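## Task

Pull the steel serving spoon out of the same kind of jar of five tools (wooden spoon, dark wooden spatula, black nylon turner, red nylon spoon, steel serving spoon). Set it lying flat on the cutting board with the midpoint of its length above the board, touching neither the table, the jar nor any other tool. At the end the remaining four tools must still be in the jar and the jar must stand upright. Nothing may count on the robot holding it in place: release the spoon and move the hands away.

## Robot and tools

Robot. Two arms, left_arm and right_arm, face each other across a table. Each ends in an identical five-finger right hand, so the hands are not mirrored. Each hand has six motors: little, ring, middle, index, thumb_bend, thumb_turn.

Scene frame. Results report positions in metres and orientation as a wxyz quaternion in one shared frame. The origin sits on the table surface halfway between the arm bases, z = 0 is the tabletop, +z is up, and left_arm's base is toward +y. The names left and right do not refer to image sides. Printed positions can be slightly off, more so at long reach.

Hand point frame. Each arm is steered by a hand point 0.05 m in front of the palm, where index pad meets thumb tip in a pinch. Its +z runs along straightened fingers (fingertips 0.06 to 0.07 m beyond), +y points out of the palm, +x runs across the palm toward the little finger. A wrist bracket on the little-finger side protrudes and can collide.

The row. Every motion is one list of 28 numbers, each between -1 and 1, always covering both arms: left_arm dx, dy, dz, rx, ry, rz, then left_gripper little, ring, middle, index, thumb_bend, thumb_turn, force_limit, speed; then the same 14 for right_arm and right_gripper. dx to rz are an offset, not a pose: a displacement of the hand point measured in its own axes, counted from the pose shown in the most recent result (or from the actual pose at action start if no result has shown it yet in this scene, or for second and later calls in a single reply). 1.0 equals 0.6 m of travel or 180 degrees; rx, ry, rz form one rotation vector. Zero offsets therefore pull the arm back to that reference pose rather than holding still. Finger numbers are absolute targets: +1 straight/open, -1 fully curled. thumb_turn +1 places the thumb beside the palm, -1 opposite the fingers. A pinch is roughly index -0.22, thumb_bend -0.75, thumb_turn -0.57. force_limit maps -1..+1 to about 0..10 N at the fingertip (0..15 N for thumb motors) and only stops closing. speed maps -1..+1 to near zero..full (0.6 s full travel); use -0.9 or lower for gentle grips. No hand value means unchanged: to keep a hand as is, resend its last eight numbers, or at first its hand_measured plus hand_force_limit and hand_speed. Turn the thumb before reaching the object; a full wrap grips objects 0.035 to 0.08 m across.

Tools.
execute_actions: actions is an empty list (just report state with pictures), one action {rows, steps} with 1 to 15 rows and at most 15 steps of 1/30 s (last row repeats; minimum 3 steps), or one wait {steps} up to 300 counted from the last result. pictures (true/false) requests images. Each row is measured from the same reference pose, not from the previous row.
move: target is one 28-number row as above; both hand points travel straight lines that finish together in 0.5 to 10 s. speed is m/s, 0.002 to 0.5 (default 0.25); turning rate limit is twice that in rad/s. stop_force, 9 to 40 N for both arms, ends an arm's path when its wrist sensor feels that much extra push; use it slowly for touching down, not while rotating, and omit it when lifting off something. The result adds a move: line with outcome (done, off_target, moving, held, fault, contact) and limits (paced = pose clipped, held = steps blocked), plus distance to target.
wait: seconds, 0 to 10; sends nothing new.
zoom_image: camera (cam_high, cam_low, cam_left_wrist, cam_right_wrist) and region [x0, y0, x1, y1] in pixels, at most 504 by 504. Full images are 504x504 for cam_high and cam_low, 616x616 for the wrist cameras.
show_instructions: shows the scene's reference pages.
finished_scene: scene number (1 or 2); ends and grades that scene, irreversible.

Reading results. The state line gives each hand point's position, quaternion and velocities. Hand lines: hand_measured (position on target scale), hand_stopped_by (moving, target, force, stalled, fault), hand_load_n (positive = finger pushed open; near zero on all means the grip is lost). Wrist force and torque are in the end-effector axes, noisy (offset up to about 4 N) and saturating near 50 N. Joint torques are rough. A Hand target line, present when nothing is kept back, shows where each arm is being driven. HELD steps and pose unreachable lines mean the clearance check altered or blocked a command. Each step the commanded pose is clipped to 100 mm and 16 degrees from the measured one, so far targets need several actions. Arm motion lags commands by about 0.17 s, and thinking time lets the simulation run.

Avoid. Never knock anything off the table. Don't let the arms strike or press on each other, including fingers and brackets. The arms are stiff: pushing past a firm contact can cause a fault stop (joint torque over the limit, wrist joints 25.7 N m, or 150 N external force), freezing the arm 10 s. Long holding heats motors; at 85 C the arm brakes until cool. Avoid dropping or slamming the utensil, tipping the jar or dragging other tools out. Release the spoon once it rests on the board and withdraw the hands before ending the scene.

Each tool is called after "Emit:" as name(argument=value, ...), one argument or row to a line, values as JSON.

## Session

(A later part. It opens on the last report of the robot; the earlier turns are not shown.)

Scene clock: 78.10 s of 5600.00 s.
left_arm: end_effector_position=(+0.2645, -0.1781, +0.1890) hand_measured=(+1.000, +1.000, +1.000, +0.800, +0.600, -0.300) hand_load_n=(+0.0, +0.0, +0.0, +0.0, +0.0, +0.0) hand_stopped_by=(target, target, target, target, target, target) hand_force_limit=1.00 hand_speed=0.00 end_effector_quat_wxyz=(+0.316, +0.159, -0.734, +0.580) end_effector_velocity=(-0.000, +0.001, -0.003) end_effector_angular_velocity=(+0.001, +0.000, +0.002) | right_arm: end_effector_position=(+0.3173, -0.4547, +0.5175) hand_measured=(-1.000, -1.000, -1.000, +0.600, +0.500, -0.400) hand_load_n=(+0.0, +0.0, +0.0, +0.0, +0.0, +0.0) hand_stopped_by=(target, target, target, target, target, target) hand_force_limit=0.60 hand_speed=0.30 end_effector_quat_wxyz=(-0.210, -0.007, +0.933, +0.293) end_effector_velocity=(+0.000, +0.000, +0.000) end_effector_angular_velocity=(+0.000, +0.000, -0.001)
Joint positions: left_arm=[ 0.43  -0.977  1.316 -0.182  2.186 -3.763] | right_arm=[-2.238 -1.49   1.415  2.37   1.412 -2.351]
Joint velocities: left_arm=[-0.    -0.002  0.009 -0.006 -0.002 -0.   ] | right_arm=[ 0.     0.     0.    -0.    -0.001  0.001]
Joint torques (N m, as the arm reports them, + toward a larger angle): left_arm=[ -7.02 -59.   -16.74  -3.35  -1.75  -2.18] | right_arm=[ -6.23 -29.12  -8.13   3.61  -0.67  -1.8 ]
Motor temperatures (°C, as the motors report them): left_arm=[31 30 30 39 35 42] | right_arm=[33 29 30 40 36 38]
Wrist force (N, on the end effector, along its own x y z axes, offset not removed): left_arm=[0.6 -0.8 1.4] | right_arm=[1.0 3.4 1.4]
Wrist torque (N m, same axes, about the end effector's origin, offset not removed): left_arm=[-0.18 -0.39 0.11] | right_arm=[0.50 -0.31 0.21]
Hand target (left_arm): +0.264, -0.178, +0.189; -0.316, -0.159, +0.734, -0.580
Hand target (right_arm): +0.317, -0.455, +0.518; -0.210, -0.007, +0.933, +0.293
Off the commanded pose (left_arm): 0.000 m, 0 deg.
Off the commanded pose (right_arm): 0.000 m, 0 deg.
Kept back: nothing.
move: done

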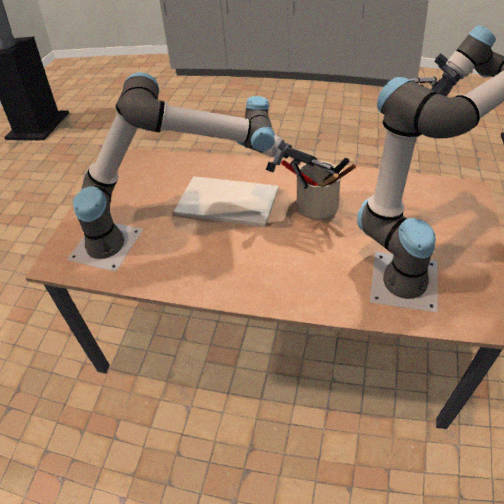

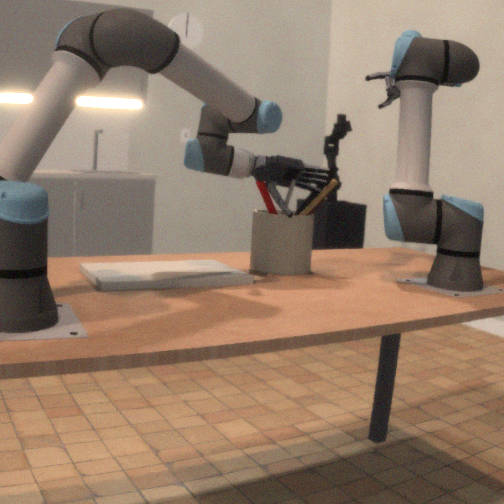

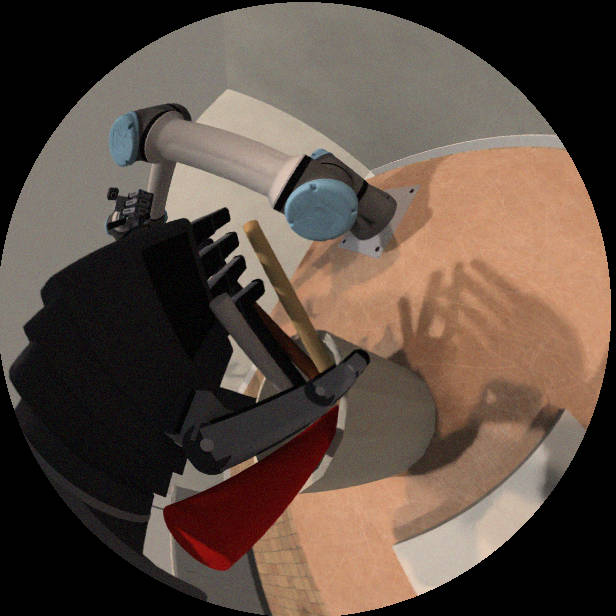

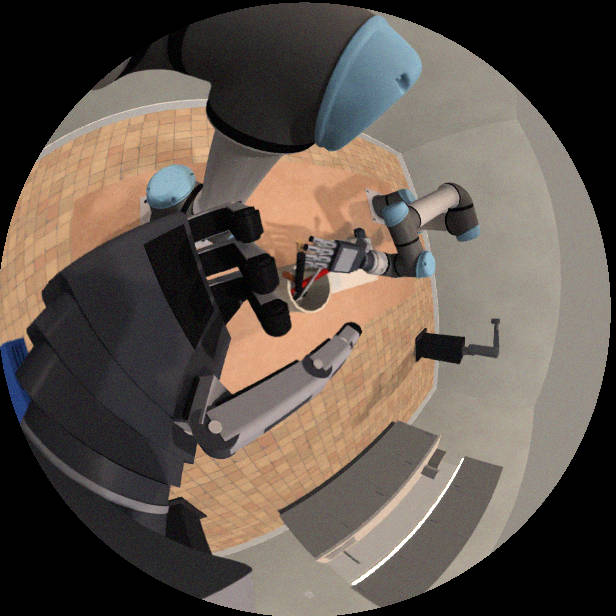

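Emit:
zoom_image(
  camera="cam_low",
  region=[220,140,360,240],
)

Emit:
zoom_image(
  camera="cam_left_wrist",
  region=[170,200,370,420],
)

Region (220, 140, 360, 240) of cam_low's 504x504 image, scaled by 3.600, with more detail than that image has; it fills the top 360 rows of this view, and the rest is white.

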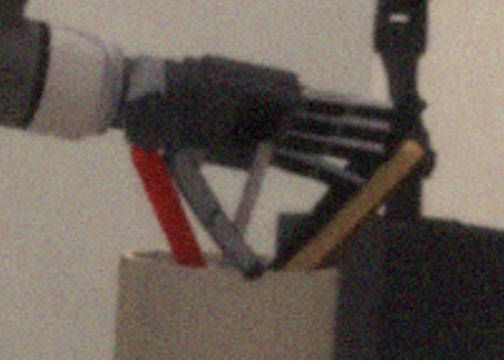

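Region (170, 200, 370, 420) of cam_left_wrist's 616x616 image, scaled by 2.291, with more detail than that image has; it fills the left 458 columns of this view, and the rest is white.

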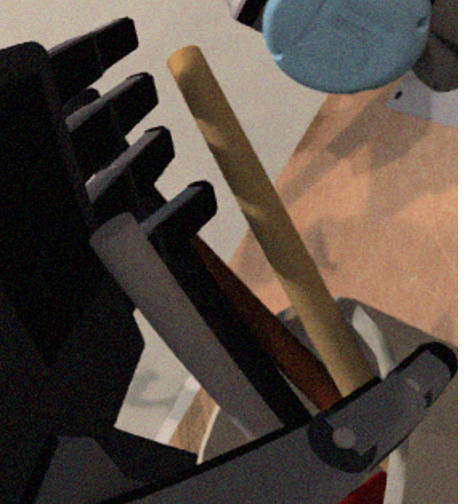

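Emit:
move(
  target=[-0.02,0,-0.008,0,0,0,1,1,1,0.8,0.6,-0.57,1,0, 0,0,0,0,0,0,-1,-1,-1,0.6,0.5,-0.4,0.6,0.3],
  speed=0.03,
)

Emit:
execute_actions(
  actions=[
    {"rows":[[0,0,0,0,0,0,1,1,1,-1,0.6,-0.57,1,-0.3, 0,0,0,0,0,0,-1,-1,-1,0.6,0.5,-0.4,0.6,0.3]],"steps":15},
  ],
)

Emit:
wait(
  seconds=1.5,
)

Emit:
zoom_image(
  camera="cam_left_wrist",
  region=[170,200,370,420],
)

Scene clock: 79.17 s of 5600.00 s.
left_arm: end_effector_position=(+0.2745, -0.1752, +0.1820) hand_measured=(+1.000, +1.000, +1.000, +0.800, +0.600, -0.570) hand_load_n=(+0.0, +0.0, -0.5, +0.0, -0.5, -1.0) hand_stopped_by=(target, target, target, target, target, target) hand_force_limit=1.00 hand_speed=0.00 end_effector_quat_wxyz=(+0.316, +0.159, -0.734, +0.580) end_effector_velocity=(+0.001, +0.000, -0.003) end_effector_angular_velocity=(+0.002, +0.001, -0.003) | right_arm: end_effector_position=(+0.3173, -0.4547, +0.5175) hand_measured=(-1.000, -1.000, -1.000, +0.600, +0.500, -0.400) hand_load_n=(+0.0, +0.0, +0.0, +0.0, +0.0, +0.0) hand_stopped_by=(target, target, target, target, target, target) hand_force_limit=0.60 hand_speed=0.30 end_effector_quat_wxyz=(-0.210, -0.007, +0.933, +0.293) end_effector_velocity=(-0.000, -0.000, -0.000) end_effector_angular_velocity=(-0.000, -0.000, +0.001)
Joint positions: left_arm=[ 0.447 -0.964  1.313 -0.19   2.204 -3.76 ] | right_arm=[-2.238 -1.49   1.415  2.37   1.412 -2.351]
Joint velocities: left_arm=[ 0.002  0.005 -0.001 -0.001  0.005  0.   ] | right_arm=[-0.     0.    -0.     0.     0.001 -0.001]
Joint torques (N m, as the arm reports them, + toward a larger angle): left_arm=[  8.75 -32.01 -23.93  -1.85   2.44   2.23] | right_arm=[ -5.99 -30.28  -8.86   3.5   -0.6   -2.02]
Motor temperatures (°C, as the motors report them): left_arm=[31 30 30 39 35 42] | right_arm=[33 29 30 40 36 38]
Wrist force (N, on the end effector, along its own x y z axes, offset not removed): left_arm=[5.4 -8.9 4.8] | right_arm=[0.9 1.4 1.5]
Wrist torque (N m, same axes, about the end effector's origin, offset not removed): left_arm=[-0.90 -0.67 0.14] | right_arm=[0.33 -0.36 -0.01]
Hand target (left_arm): +0.275, -0.175, +0.182; -0.316, -0.159, +0.734, -0.580
Hand target (right_arm): +0.317, -0.455, +0.518; -0.210, -0.007, +0.933, +0.293
Off the commanded pose (left_arm): 0.000 m, 0 deg.
Off the commanded pose (right_arm): 0.000 m, 0 deg.
Kept back: nothing.
move: done

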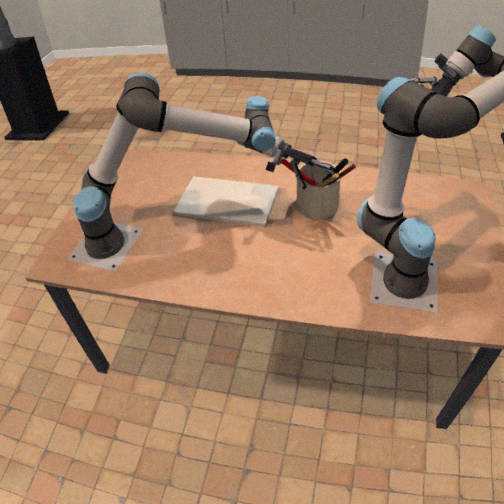

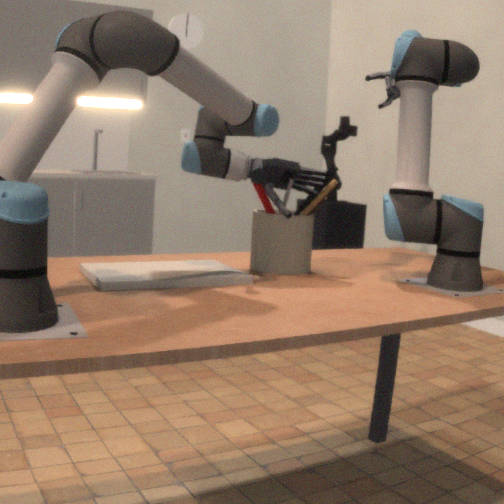

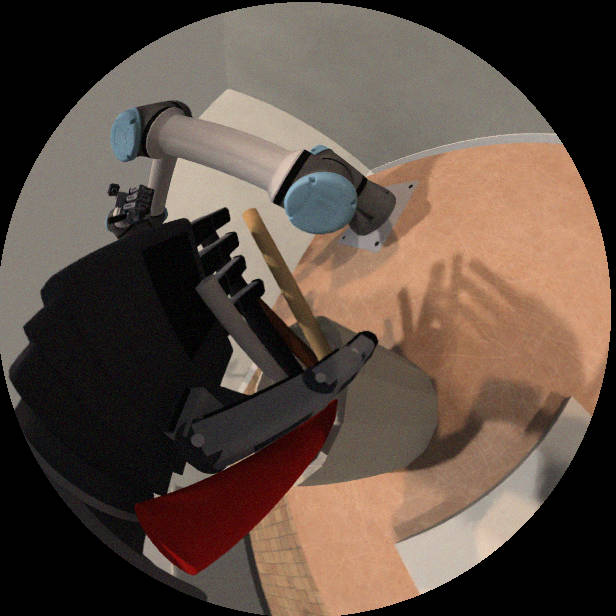

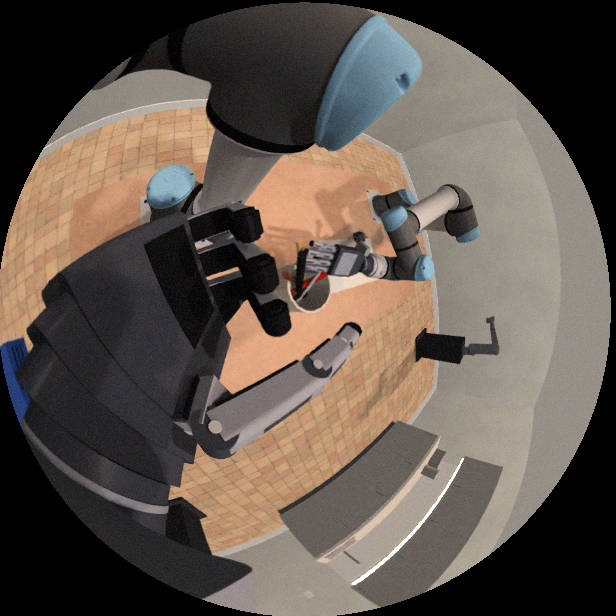

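Scene clock: 79.57 s of 5600.00 s.
left_arm: end_effector_position=(+0.2745, -0.1752, +0.1819) hand_measured=(+1.000, +1.000, +1.000, +0.454, +0.600, -0.570) hand_load_n=(+0.0, +0.0, -0.5, +0.0, -0.5, -0.5) hand_stopped_by=(target, target, target, moving, target, target) hand_force_limit=1.00 hand_speed=-0.30 end_effector_quat_wxyz=(+0.316, +0.159, -0.734, +0.580) end_effector_velocity=(-0.001, -0.001, +0.002) end_effector_angular_velocity=(-0.003, -0.002, -0.001) | right_arm: end_effector_position=(+0.3173, -0.4547, +0.5175) hand_measured=(-1.000, -1.000, -1.000, +0.600, +0.500, -0.400) hand_load_n=(+0.0, +0.0, +0.0, +0.0, +0.0, +0.0) hand_stopped_by=(target, target, target, target, target, target) hand_force_limit=0.60 hand_speed=0.30 end_effector_quat_wxyz=(-0.210, -0.007, +0.933, +0.293) end_effector_velocity=(-0.000, +0.000, +0.000) end_effector_angular_velocity=(-0.000, -0.001, +0.000)
Joint positions: left_arm=[ 0.447 -0.964  1.313 -0.19   2.204 -3.76 ] | right_arm=[-2.238 -1.49   1.415  2.37   1.412 -2.351]
Joint velocities: left_arm=[-0.002 -0.002 -0.    -0.001 -0.001  0.001] | right_arm=[ 0.001 -0.001  0.     0.    -0.    -0.   ]
Joint torques (N m, as the arm reports them, + toward a larger angle): left_arm=[ -7.2  -48.17 -17.97  -1.29  -1.07   1.54] | right_arm=[ -5.46 -29.65  -9.17   3.6   -0.82  -1.84]
Motor temperatures (°C, as the motors report them): left_arm=[31 30 30 39 35 42] | right_arm=[33 29 30 40 36 38]
Wrist force (N, on the end effector, along its own x y z axes, offset not removed): left_arm=[3.3 -9.9 3.3] | right_arm=[-0.2 2.1 2.4]
Wrist torque (N m, same axes, about the end effector's origin, offset not removed): left_arm=[-0.94 -0.46 0.04] | right_arm=[0.45 -0.20 0.00]
Steps of this call (steps 1 to 12: the first 12 steps of this action). Readings (end_effector_position | what the end effector reports):
1: left_arm (+0.2746, -0.1752, +0.1819) | right_arm (+0.3173, -0.4547, +0.5175) | left_arm hand_measured=(+1.000, +1.000, +1.000, +0.800, +0.600, -0.570) hand_load_n=(+0.0, +0.0, -0.5, +0.0, -0.5, -0.5) hand_stopped_by=(target, target, target, moving, target, target) hand_force_limit=1.00 hand_speed=-0.30 | right_arm hand_measured=(-1.000, -1.000, -1.000, +0.600, +0.500, -0.400) hand_load_n=(+0.0, +0.0, +0.0, +0.0, +0.0, +0.0) hand_stopped_by=(target, target, target, target, target, target) hand_force_limit=0.60 hand_speed=0.30
2: left_arm (+0.2746, -0.1752, +0.1819) | right_arm (+0.3173, -0.4547, +0.5175) | left_arm hand_measured=(+1.000, +1.000, +1.000, +0.800, +0.600, -0.570) hand_load_n=(+0.0, +0.0, -0.5, +0.0, -0.5, -0.5) hand_stopped_by=(target, target, target, moving, target, target) hand_force_limit=1.00 hand_speed=-0.30 | right_arm hand_measured=(-1.000, -1.000, -1.000, +0.600, +0.500, -0.400) hand_load_n=(+0.0, +0.0, +0.0, +0.0, +0.0, +0.0) hand_stopped_by=(target, target, target, target, target, target) hand_force_limit=0.60 hand_speed=0.30
4: left_arm (+0.2746, -0.1752, +0.1819) | right_arm (+0.3173, -0.4547, +0.5175) | left_arm hand_measured=(+1.000, +1.000, +1.000, +0.764, +0.600, -0.570) hand_load_n=(+0.0, +0.0, -0.5, +0.0, -0.5, -0.5) hand_stopped_by=(target, target, target, moving, target, target) hand_force_limit=1.00 hand_speed=-0.30 | right_arm hand_measured=(-1.000, -1.000, -1.000, +0.600, +0.500, -0.400) hand_load_n=(+0.0, +0.0, +0.0, +0.0, +0.0, +0.0) hand_stopped_by=(target, target, target, target, target, target) hand_force_limit=0.60 hand_speed=0.30
8: left_arm (+0.2746, -0.1752, +0.1819) | right_arm (+0.3173, -0.4547, +0.5175) | left_arm hand_measured=(+1.000, +1.000, +1.000, +0.610, +0.600, -0.570) hand_load_n=(+0.0, +0.0, -0.5, +0.0, -0.5, -0.5) hand_stopped_by=(target, target, target, moving, target, target) hand_force_limit=1.00 hand_speed=-0.30 | right_arm hand_measured=(-1.000, -1.000, -1.000, +0.600, +0.500, -0.400) hand_load_n=(+0.0, +0.0, +0.0, +0.0, +0.0, +0.0) hand_stopped_by=(target, target, target, target, target, target) hand_force_limit=0.60 hand_speed=0.30
12: the state above

Scene clock: 81.17 s of 5600.00 s.
left_arm: end_effector_position=(+0.2745, -0.1753, +0.1820) hand_measured=(+1.000, +1.000, +1.000, -0.844, +0.600, -0.570) hand_load_n=(+0.0, +0.0, -0.5, +11.5, +1.5, -1.0) hand_stopped_by=(target, target, target, force, target, target) hand_force_limit=1.00 hand_speed=-0.30 end_effector_quat_wxyz=(+0.316, +0.159, -0.734, +0.580) end_effector_velocity=(-0.001, +0.000, +0.000) end_effector_angular_velocity=(+0.002, +0.002, -0.002) | right_arm: end_effector_position=(+0.3173, -0.4547, +0.5175) hand_measured=(-1.000, -1.000, -1.000, +0.600, +0.500, -0.400) hand_load_n=(+0.0, +0.0, +0.0, +0.0, +0.0, +0.0) hand_stopped_by=(target, target, target, target, target, target) hand_force_limit=0.60 hand_speed=0.30 end_effector_quat_wxyz=(-0.210, -0.007, +0.933, +0.293) end_effector_velocity=(-0.000, -0.000, -0.000) end_effector_angular_velocity=(-0.000, +0.000, +0.001)
Joint positions: left_arm=[ 0.447 -0.964  1.313 -0.19   2.204 -3.76 ] | right_arm=[-2.238 -1.49   1.415  2.37   1.412 -2.351]
Joint velocities: left_arm=[-0.001 -0.001  0.001  0.001  0.001 -0.002] | right_arm=[-0.     0.     0.     0.     0.001 -0.   ]
Joint torques (N m, as the arm reports them, + toward a larger angle): left_arm=[ -2.17 -54.87 -26.02   2.18  -1.4   -1.6 ] | right_arm=[ -5.17 -29.97  -8.2    3.57  -0.73  -1.9 ]
Motor temperatures (°C, as the motors report them): left_arm=[31 30 30 39 35 42] | right_arm=[33 29 30 40 36 38]
Wrist force (N, on the end effector, along its own x y z axes, offset not removed): left_arm=[3.5 -5.9 4.1] | right_arm=[1.3 1.2 3.9]
Wrist torque (N m, same axes, about the end effector's origin, offset not removed): left_arm=[-0.85 -0.47 -0.41] | right_arm=[0.09 -0.48 0.05]
Hand target (left_arm): +0.275, -0.175, +0.182; -0.316, -0.159, +0.734, -0.580
Hand target (right_arm): +0.317, -0.455, +0.518; -0.210, -0.007, +0.933, +0.293
Off the commanded pose (left_arm): 0.000 m, 0 deg.
Off the commanded pose (right_arm): 0.000 m, 0 deg.
Kept back: nothing.
Steps of this call (steps 1 to 3: the last 3 steps of your previous action; steps 4 to 48: nothing new was sent). Readings (end_effector_position | what the end effector reports):
1: left_arm (+0.2745, -0.1752, +0.1819) | right_arm (+0.3173, -0.4547, +0.5175) | left_arm hand_measured=(+1.000, +1.000, +1.000, +0.414, +0.600, -0.570) hand_load_n=(+0.0, +0.0, -0.5, +0.0, -0.5, -0.5) hand_stopped_by=(target, target, target, moving, target, target) hand_force_limit=1.00 hand_speed=-0.30 | right_arm hand_measured=(-1.000, -1.000, -1.000, +0.600, +0.500, -0.400) hand_load_n=(+0.0, +0.0, +0.0, +0.0, +0.0, +0.0) hand_stopped_by=(target, target, target, target, target, target) hand_force_limit=0.60 hand_speed=0.30
2: left_arm (+0.2745, -0.1753, +0.1819) | right_arm (+0.3173, -0.4547, +0.5175) | left_arm hand_measured=(+1.000, +1.000, +1.000, +0.376, +0.600, -0.570) hand_load_n=(+0.0, +0.0, -0.5, +0.0, -0.5, -0.5) hand_stopped_by=(target, target, target, moving, target, target) hand_force_limit=1.00 hand_speed=-0.30 | right_arm hand_measured=(-1.000, -1.000, -1.000, +0.600, +0.500, -0.400) hand_load_n=(+0.0, +0.0, +0.0, +0.0, +0.0, +0.0) hand_stopped_by=(target, target, target, target, target, target) hand_force_limit=0.60 hand_speed=0.30
4: left_arm (+0.2745, -0.1753, +0.1819) | right_arm (+0.3173, -0.4547, +0.5175) | left_arm hand_measured=(+1.000, +1.000, +1.000, +0.298, +0.600, -0.570) hand_load_n=(+0.0, +0.0, -0.5, +0.0, -0.5, -0.5) hand_stopped_by=(target, target, target, moving, target, target) hand_force_limit=1.00 hand_speed=-0.30 | right_arm hand_measured=(-1.000, -1.000, -1.000, +0.600, +0.500, -0.400) hand_load_n=(+0.0, +0.0, +0.0, +0.0, +0.0, +0.0) hand_stopped_by=(target, target, target, target, target, target) hand_force_limit=0.60 hand_speed=0.30
8: left_arm (+0.2745, -0.1753, +0.1820) | right_arm (+0.3173, -0.4547, +0.5175) | left_arm hand_measured=(+1.000, +1.000, +1.000, +0.142, +0.600, -0.570) hand_load_n=(+0.0, +0.0, -0.5, +0.0, -0.5, -0.5) hand_stopped_by=(target, target, target, moving, target, target) hand_force_limit=1.00 hand_speed=-0.30 | right_arm hand_measured=(-1.000, -1.000, -1.000, +0.600, +0.500, -0.400) hand_load_n=(+0.0, +0.0, +0.0, +0.0, +0.0, +0.0) hand_stopped_by=(target, target, target, target, target, target) hand_force_limit=0.60 hand_speed=0.30
48: the state above

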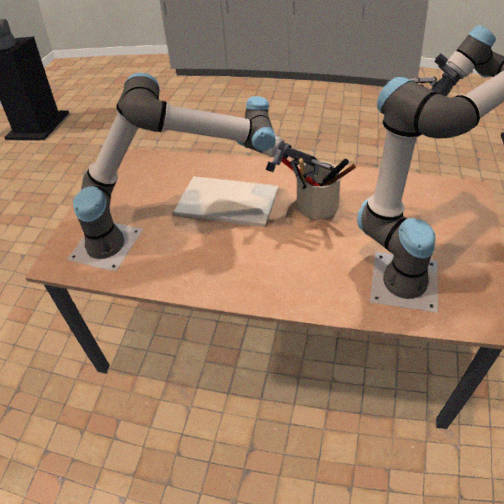

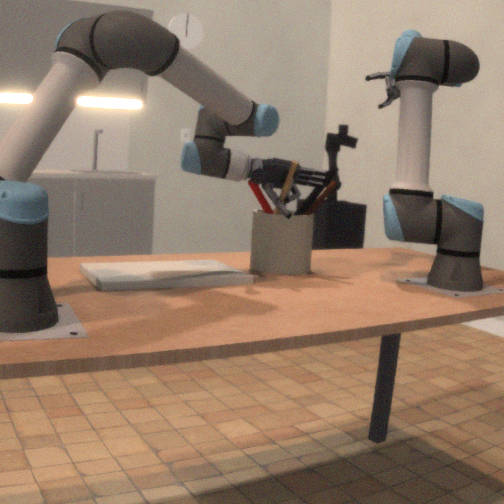

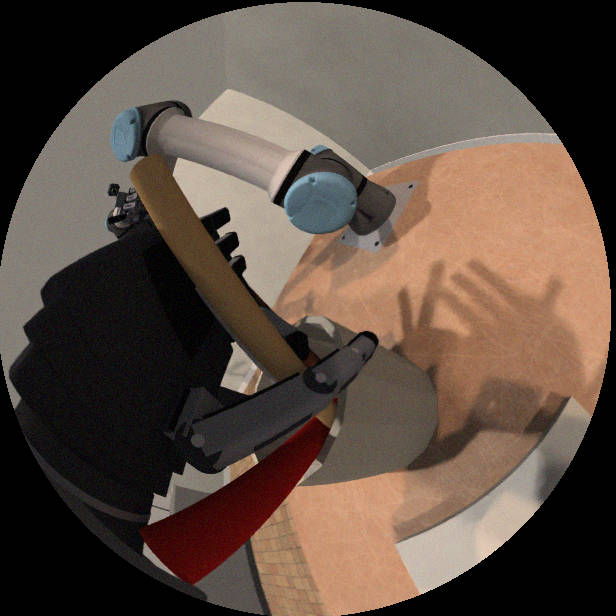

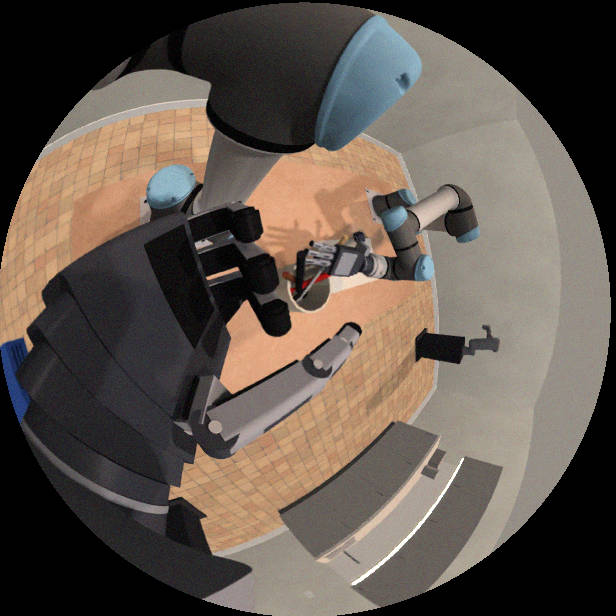

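Region (170, 200, 370, 420) of cam_left_wrist's 616x616 image, scaled by 2.291, with more detail than that image has; it fills the left 458 columns of this view, and the rest is white.

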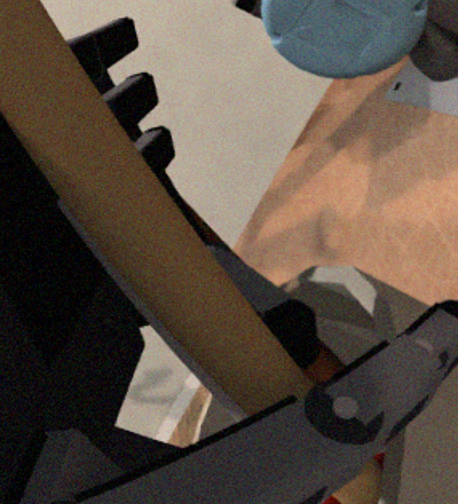

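Emit:
move(
  target=[0,0,0,0,0,0,1,1,1,1,0.6,-0.57,1,0, 0,0,0,0,0,0,-1,-1,-1,0.6,0.5,-0.4,0.6,0.3],
)

Emit:
move(
  target=[0.08,-0.08,0,0,0,0,1,1,1,1,0.6,-0.57,1,0, 0,0,0,0,0,0,-1,-1,-1,0.6,0.5,-0.4,0.6,0.3],
  speed=0.06,
)

Emit:
zoom_image(
  camera="cam_low",
  region=[220,140,360,240],
)

Emit:
zoom_image(
  camera="cam_high",
  region=[260,130,380,230],
)

Scene clock: 82.80 s of 5600.00 s.
left_arm: end_effector_position=(+0.2745, -0.1752, +0.1820) hand_measured=(+1.000, +1.000, +1.000, +1.000, +0.600, -0.570) hand_load_n=(+0.0, +0.0, +0.0, -0.5, +0.0, +0.0) hand_stopped_by=(target, target, target, target, target, target) hand_force_limit=1.00 hand_speed=0.00 end_effector_quat_wxyz=(+0.316, +0.159, -0.734, +0.580) end_effector_velocity=(+0.000, -0.000, -0.001) end_effector_angular_velocity=(+0.000, +0.001, +0.000) | right_arm: end_effector_position=(+0.3173, -0.4547, +0.5175) hand_measured=(-1.000, -1.000, -1.000, +0.600, +0.500, -0.400) hand_load_n=(+0.0, +0.0, +0.0, +0.0, +0.0, +0.0) hand_stopped_by=(target, target, target, target, target, target) hand_force_limit=0.60 hand_speed=0.30 end_effector_quat_wxyz=(-0.210, -0.007, +0.933, +0.293) end_effector_velocity=(-0.000, -0.000, +0.000) end_effector_angular_velocity=(-0.000, -0.000, -0.001)
Joint positions: left_arm=[ 0.447 -0.964  1.313 -0.19   2.204 -3.76 ] | right_arm=[-2.238 -1.49   1.415  2.37   1.412 -2.351]
Joint velocities: left_arm=[ 0.001  0.001 -0.    -0.001  0.001 -0.001] | right_arm=[-0.001 -0.    -0.     0.     0.    -0.   ]
Joint torques (N m, as the arm reports them, + toward a larger angle): left_arm=[ -0.64 -50.37 -16.72  -1.21  -1.3   -1.66] | right_arm=[ -5.7  -29.02  -7.87   3.64  -0.57  -1.89]
Motor temperatures (°C, as the motors report them): left_arm=[31 30 30 39 35 42] | right_arm=[33 29 30 40 36 38]
Wrist force (N, on the end effector, along its own x y z axes, offset not removed): left_arm=[3.9 -3.6 1.5] | right_arm=[3.0 2.2 3.7]
Wrist torque (N m, same axes, about the end effector's origin, offset not removed): left_arm=[-0.61 -0.70 0.20] | right_arm=[0.37 -0.69 0.18]
Hand target (left_arm): +0.275, -0.175, +0.182; -0.316, -0.159, +0.734, -0.580
Hand target (right_arm): +0.317, -0.455, +0.518; -0.210, -0.007, +0.933, +0.293
Off the commanded pose (left_arm): 0.000 m, 0 deg.
Off the commanded pose (right_arm): 0.000 m, 0 deg.
Kept back: nothing.
move: done

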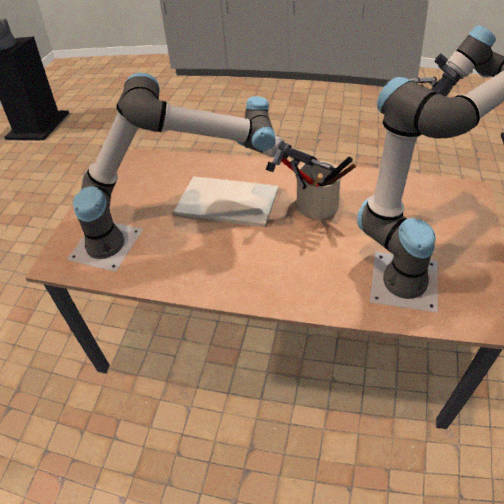

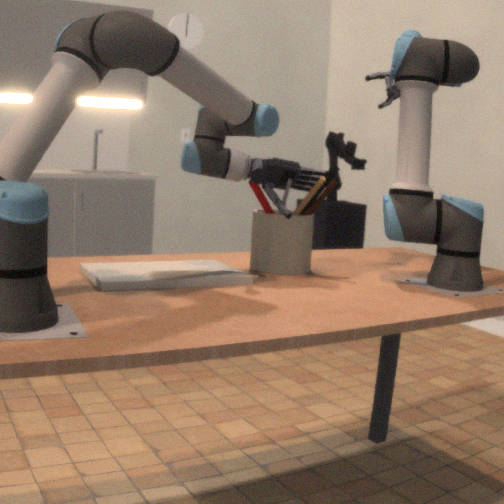

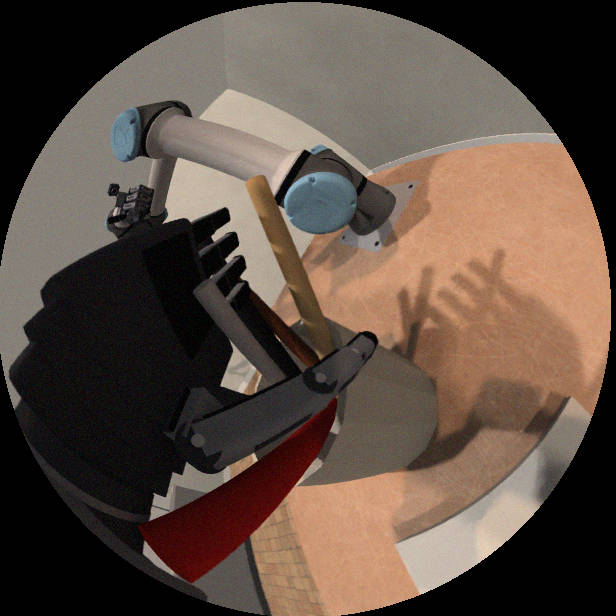

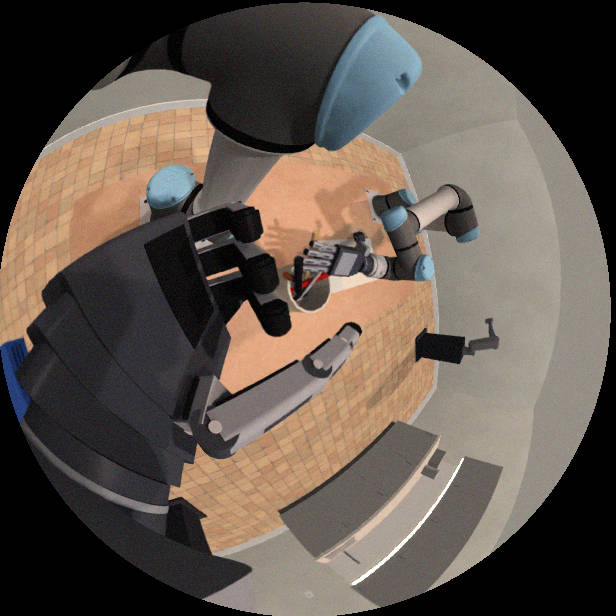

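Scene clock: 84.40 s of 5600.00 s.
left_arm: end_effector_position=(+0.2674, -0.1821, +0.2488) hand_measured=(+1.000, +1.000, +1.000, +1.000, +0.600, -0.570) hand_load_n=(+0.0, +0.0, +0.0, +0.0, +0.0, +0.0) hand_stopped_by=(target, target, target, target, target, target) hand_force_limit=1.00 hand_speed=0.00 end_effector_quat_wxyz=(+0.316, +0.159, -0.734, +0.580) end_effector_velocity=(-0.001, +0.000, +0.004) end_effector_angular_velocity=(-0.001, -0.001, -0.001) | right_arm: end_effector_position=(+0.3173, -0.4547, +0.5175) hand_measured=(-1.000, -1.000, -1.000, +0.600, +0.500, -0.400) hand_load_n=(+0.0, +0.0, +0.0, +0.0, +0.0, +0.0) hand_stopped_by=(target, target, target, target, target, target) hand_force_limit=0.60 hand_speed=0.30 end_effector_quat_wxyz=(-0.210, -0.007, +0.933, +0.293) end_effector_velocity=(+0.000, +0.000, -0.000) end_effector_angular_velocity=(+0.000, +0.000, +0.001)
Joint positions: left_arm=[ 0.432 -1.004  1.201 -0.04   2.189 -3.763] | right_arm=[-2.238 -1.49   1.415  2.37   1.412 -2.351]
Joint velocities: left_arm=[-0.001 -0.003 -0.006  0.008  0.     0.001] | right_arm=[ 0.001  0.    -0.     0.     0.    -0.   ]
Joint torques (N m, as the arm reports them, + toward a larger angle): left_arm=[ -7.33 -58.5  -29.75   1.76  -2.08   1.52] | right_arm=[ -5.54 -29.96  -9.12   3.6   -0.64  -1.78]
Motor temperatures (°C, as the motors report them): left_arm=[31 30 30 39 35 42] | right_arm=[33 29 30 40 36 38]
Wrist force (N, on the end effector, along its own x y z axes, offset not removed): left_arm=[-0.1 -1.2 0.4] | right_arm=[1.1 2.1 2.1]
Wrist torque (N m, same axes, about the end effector's origin, offset not removed): left_arm=[-0.15 -0.28 0.04] | right_arm=[0.30 -0.40 0.06]
Hand target (left_arm): +0.267, -0.182, +0.249; -0.316, -0.159, +0.734, -0.580
Hand target (right_arm): +0.317, -0.455, +0.518; -0.210, -0.007, +0.933, +0.293
Off the commanded pose (left_arm): 0.000 m, 0 deg.
Off the commanded pose (right_arm): 0.000 m, 0 deg.
Kept back: nothing.
move: done

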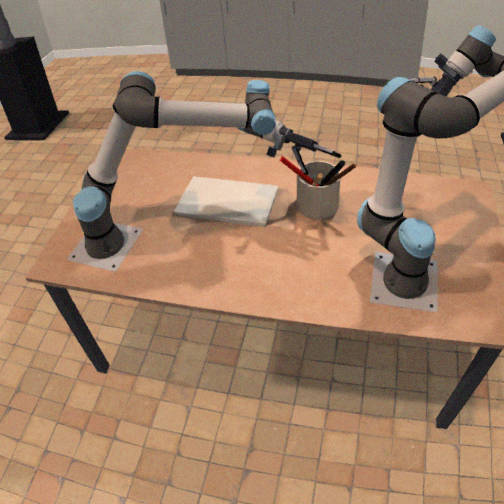

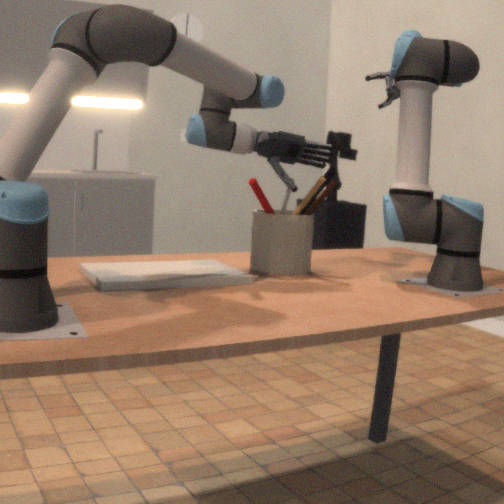

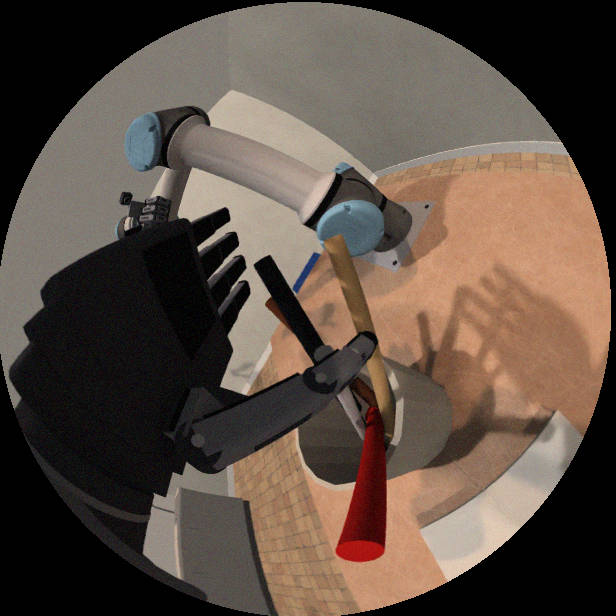

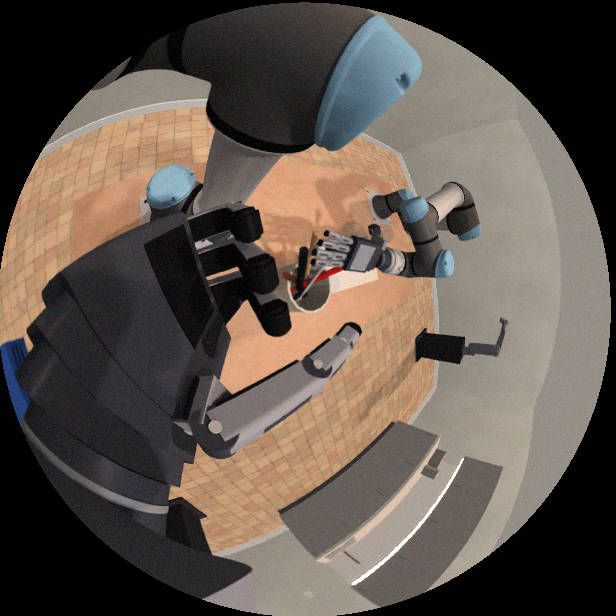

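Region (220, 140, 360, 240) of cam_low's 504x504 image, scaled by 3.600, with more detail than that image has; it fills the top 360 rows of this view, and the rest is white.

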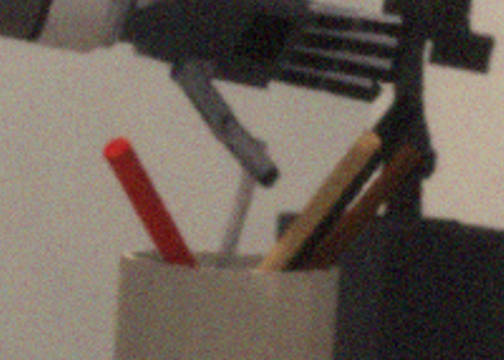

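Region (260, 130, 380, 230) of cam_high's 504x504 image, scaled by 4.200, with more detail than that image has.

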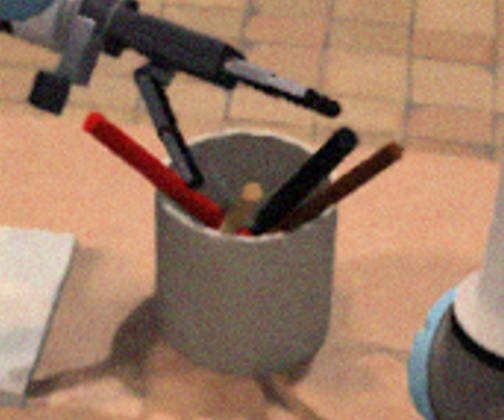

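Emit:
move(
  target=[0.05,0,-0.05,0,0,0,1,1,1,1,1,1,1,0, 0,0,0,0,0,0,-1,-1,-1,0.6,0.5,-0.4,0.6,0.3],
  speed=0.1,
)

Emit:
zoom_image(
  camera="cam_high",
  region=[260,130,380,230],
)

Scene clock: 86.00 s of 5600.00 s.
left_arm: end_effector_position=(+0.2534, -0.1496, +0.2722) hand_measured=(+1.000, +1.000, +1.000, +1.000, +1.000, +1.000) hand_load_n=(+0.0, +0.0, +0.0, +0.0, +0.0, +0.0) hand_stopped_by=(target, target, target, target, target, target) hand_force_limit=1.00 hand_speed=0.00 end_effector_quat_wxyz=(+0.316, +0.159, -0.734, +0.580) end_effector_velocity=(+0.001, +0.000, +0.000) end_effector_angular_velocity=(-0.001, -0.000, +0.002) | right_arm: end_effector_position=(+0.3173, -0.4547, +0.5175) hand_measured=(-1.000, -1.000, -1.000, +0.600, +0.500, -0.400) hand_load_n=(+0.0, +0.0, +0.0, +0.0, +0.0, +0.0) hand_stopped_by=(target, target, target, target, target, target) hand_force_limit=0.60 hand_speed=0.30 end_effector_quat_wxyz=(-0.210, -0.007, +0.933, +0.293) end_effector_velocity=(+0.000, -0.000, -0.000) end_effector_angular_velocity=(+0.000, -0.000, +0.000)
Joint positions: left_arm=[ 0.428 -1.103  1.293 -0.033  2.184 -3.764] | right_arm=[-2.238 -1.49   1.415  2.37   1.412 -2.351]
Joint velocities: left_arm=[ 0.001 -0.     0.    -0.001 -0.001 -0.   ] | right_arm=[-0.001  0.    -0.    -0.     0.    -0.001]
Joint torques (N m, as the arm reports them, + toward a larger angle): left_arm=[ -7.27 -55.03 -17.19   0.92  -1.99  -2.15] | right_arm=[ -5.79 -30.04  -8.98   3.54  -0.72  -1.8 ]
Motor temperatures (°C, as the motors report them): left_arm=[31 30 30 39 35 42] | right_arm=[33 29 30 40 36 38]
Wrist force (N, on the end effector, along its own x y z axes, offset not removed): left_arm=[0.1 -0.8 1.6] | right_arm=[2.3 3.0 2.7]
Wrist torque (N m, same axes, about the end effector's origin, offset not removed): left_arm=[-0.15 -0.32 0.05] | right_arm=[0.48 -0.49 0.26]
Hand target (left_arm): +0.253, -0.150, +0.272; -0.316, -0.159, +0.734, -0.580
Hand target (right_arm): +0.317, -0.455, +0.518; -0.210, -0.007, +0.933, +0.293
Off the commanded pose (left_arm): 0.000 m, 0 deg.
Off the commanded pose (right_arm): 0.000 m, 0 deg.
Kept back: nothing.
move: done

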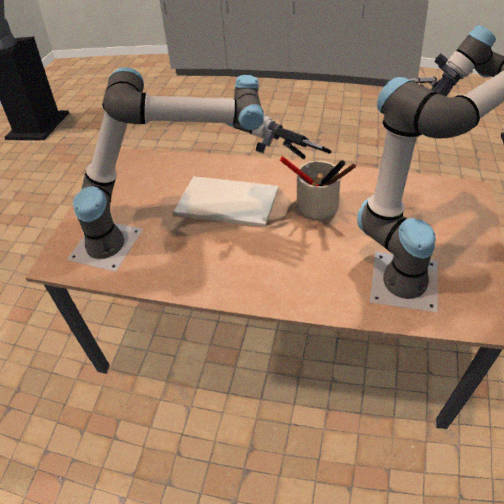

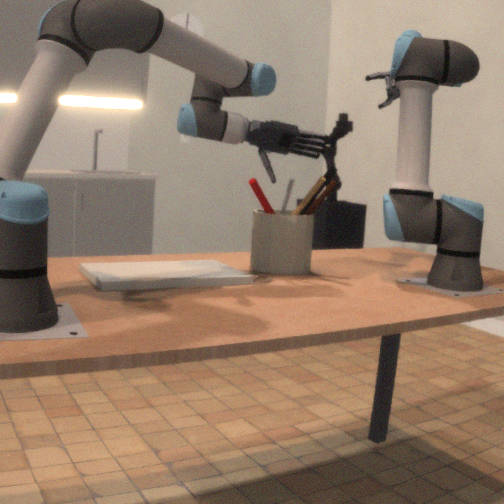

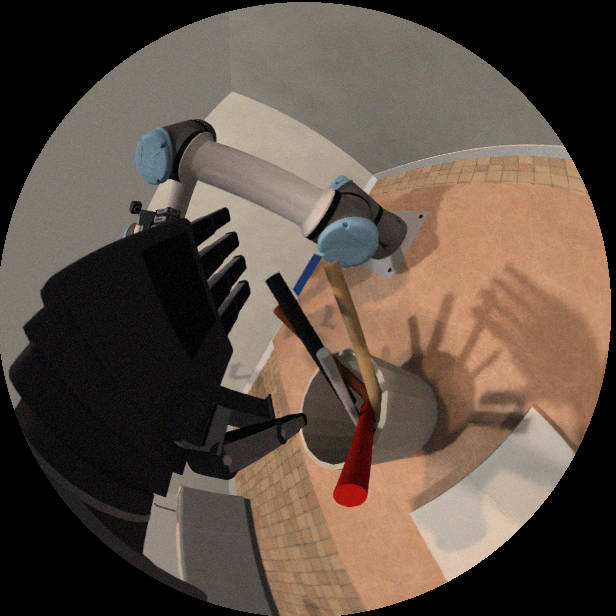

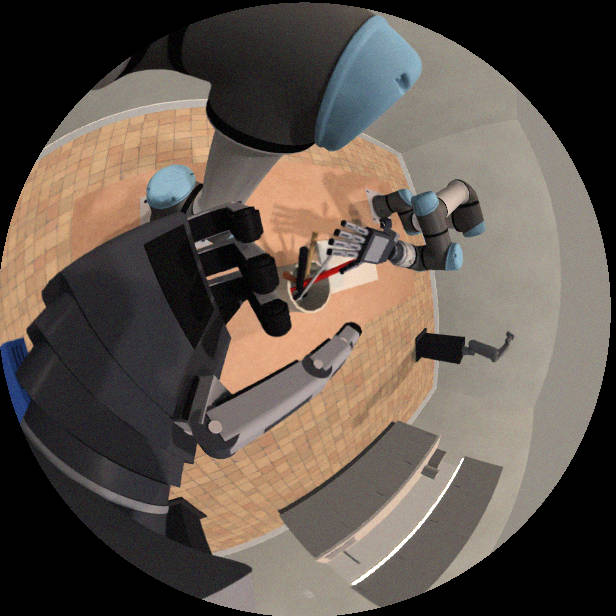

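Region (260, 130, 380, 230) of cam_high's 504x504 image, scaled by 4.200, with more detail than that image has.

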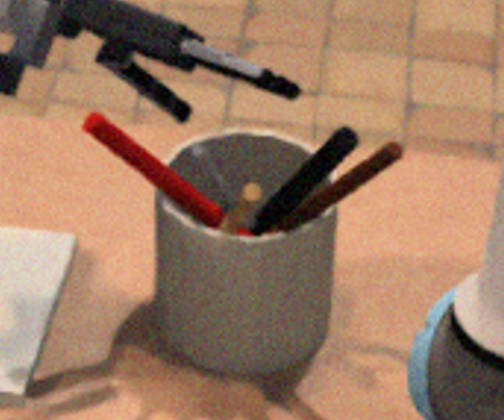

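Emit:
move(
  target=[0.05,-0.05,0,0,0,-0.25,-1,-1,-1,0.4,0.6,-0.57,1,0.3, 0,0,0,0,0,0,-1,-1,-1,0.6,0.5,-0.4,0.6,0.3],
  speed=0.15,
)

Scene clock: 89.47 s of 5600.00 s.
left_arm: end_effector_position=(+0.2489, -0.1539, +0.3139) hand_measured=(-1.000, -1.000, -1.000, +0.400, +0.600, -0.570) hand_load_n=(+0.0, +0.0, +0.0, +0.0, +0.0, +0.0) hand_stopped_by=(target, target, target, target, target, target) hand_force_limit=1.00 hand_speed=0.30 end_effector_quat_wxyz=(+0.513, +0.427, -0.617, +0.415) end_effector_velocity=(+0.000, -0.000, +0.002) end_effector_angular_velocity=(+0.001, +0.015, +0.003) | right_arm: end_effector_position=(+0.3173, -0.4547, +0.5175) hand_measured=(-1.000, -1.000, -1.000, +0.600, +0.500, -0.400) hand_load_n=(+0.0, +0.0, +0.0, +0.0, +0.0, +0.0) hand_stopped_by=(target, target, target, target, target, target) hand_force_limit=0.60 hand_speed=0.30 end_effector_quat_wxyz=(-0.210, -0.007, +0.933, +0.293) end_effector_velocity=(+0.000, +0.000, +0.000) end_effector_angular_velocity=(+0.001, -0.001, -0.000)
Joint positions: left_arm=[ 0.48  -1.028  1.149  0.043  2.236 -4.537] | right_arm=[-2.238 -1.49   1.415  2.37   1.412 -2.351]
Joint velocities: left_arm=[ 0.001 -0.     0.    -0.004  0.001 -0.017] | right_arm=[-0.    -0.     0.     0.    -0.001 -0.   ]
Joint torques (N m, as the arm reports them, + toward a larger angle): left_arm=[  7.43 -36.04 -30.58  -3.31   2.5   -2.24] | right_arm=[ -6.71 -29.9   -9.02   3.82  -0.57  -1.93]
Motor temperatures (°C, as the motors report them): left_arm=[31 30 30 39 35 42] | right_arm=[33 29 30 40 36 38]
Wrist force (N, on the end effector, along its own x y z axes, offset not removed): left_arm=[-0.2 -1.1 -0.3] | right_arm=[1.8 2.9 0.9]
Wrist torque (N m, same axes, about the end effector's origin, offset not removed): left_arm=[-0.09 -0.16 0.04] | right_arm=[0.49 -0.50 0.11]
Hand target (left_arm): +0.249, -0.154, +0.314; -0.514, -0.428, +0.617, -0.415
Hand target (right_arm): +0.317, -0.455, +0.518; -0.210, -0.007, +0.933, +0.293
Off the commanded pose (left_arm): 0.000 m, 0 deg.
Off the commanded pose (right_arm): 0.000 m, 0 deg.
Kept back: nothing.
move: done

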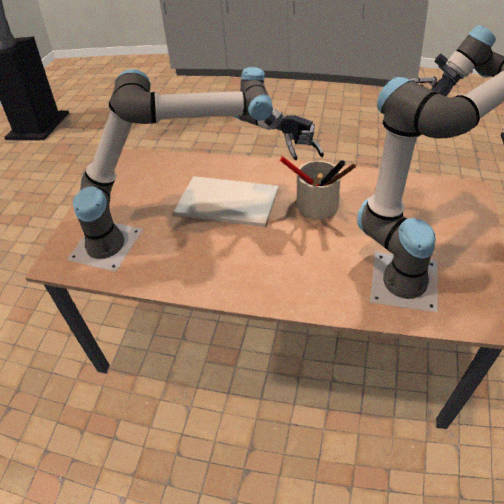

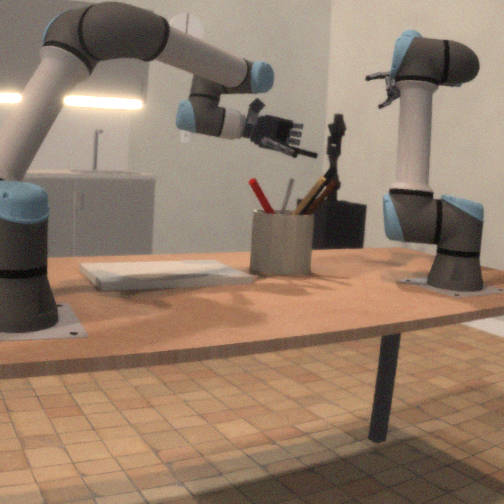

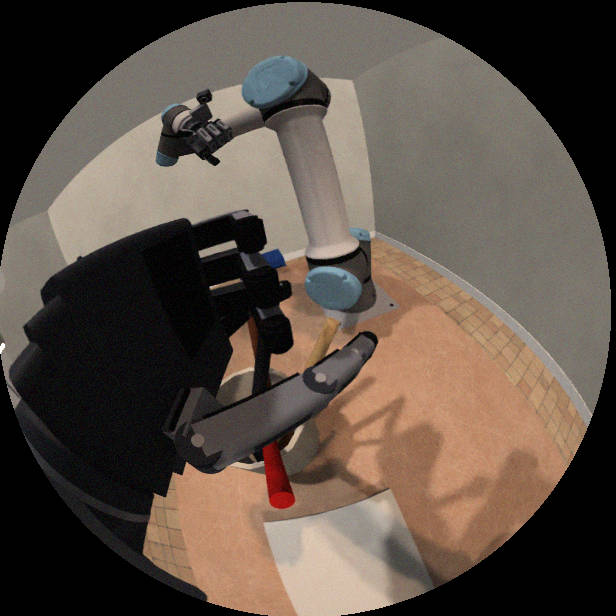

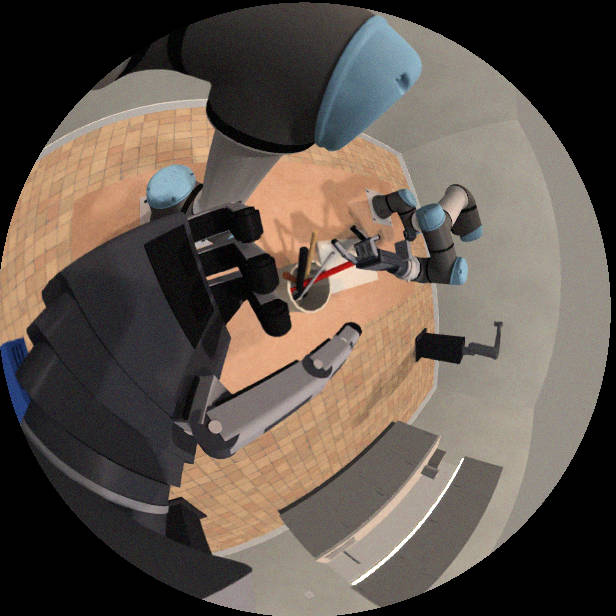

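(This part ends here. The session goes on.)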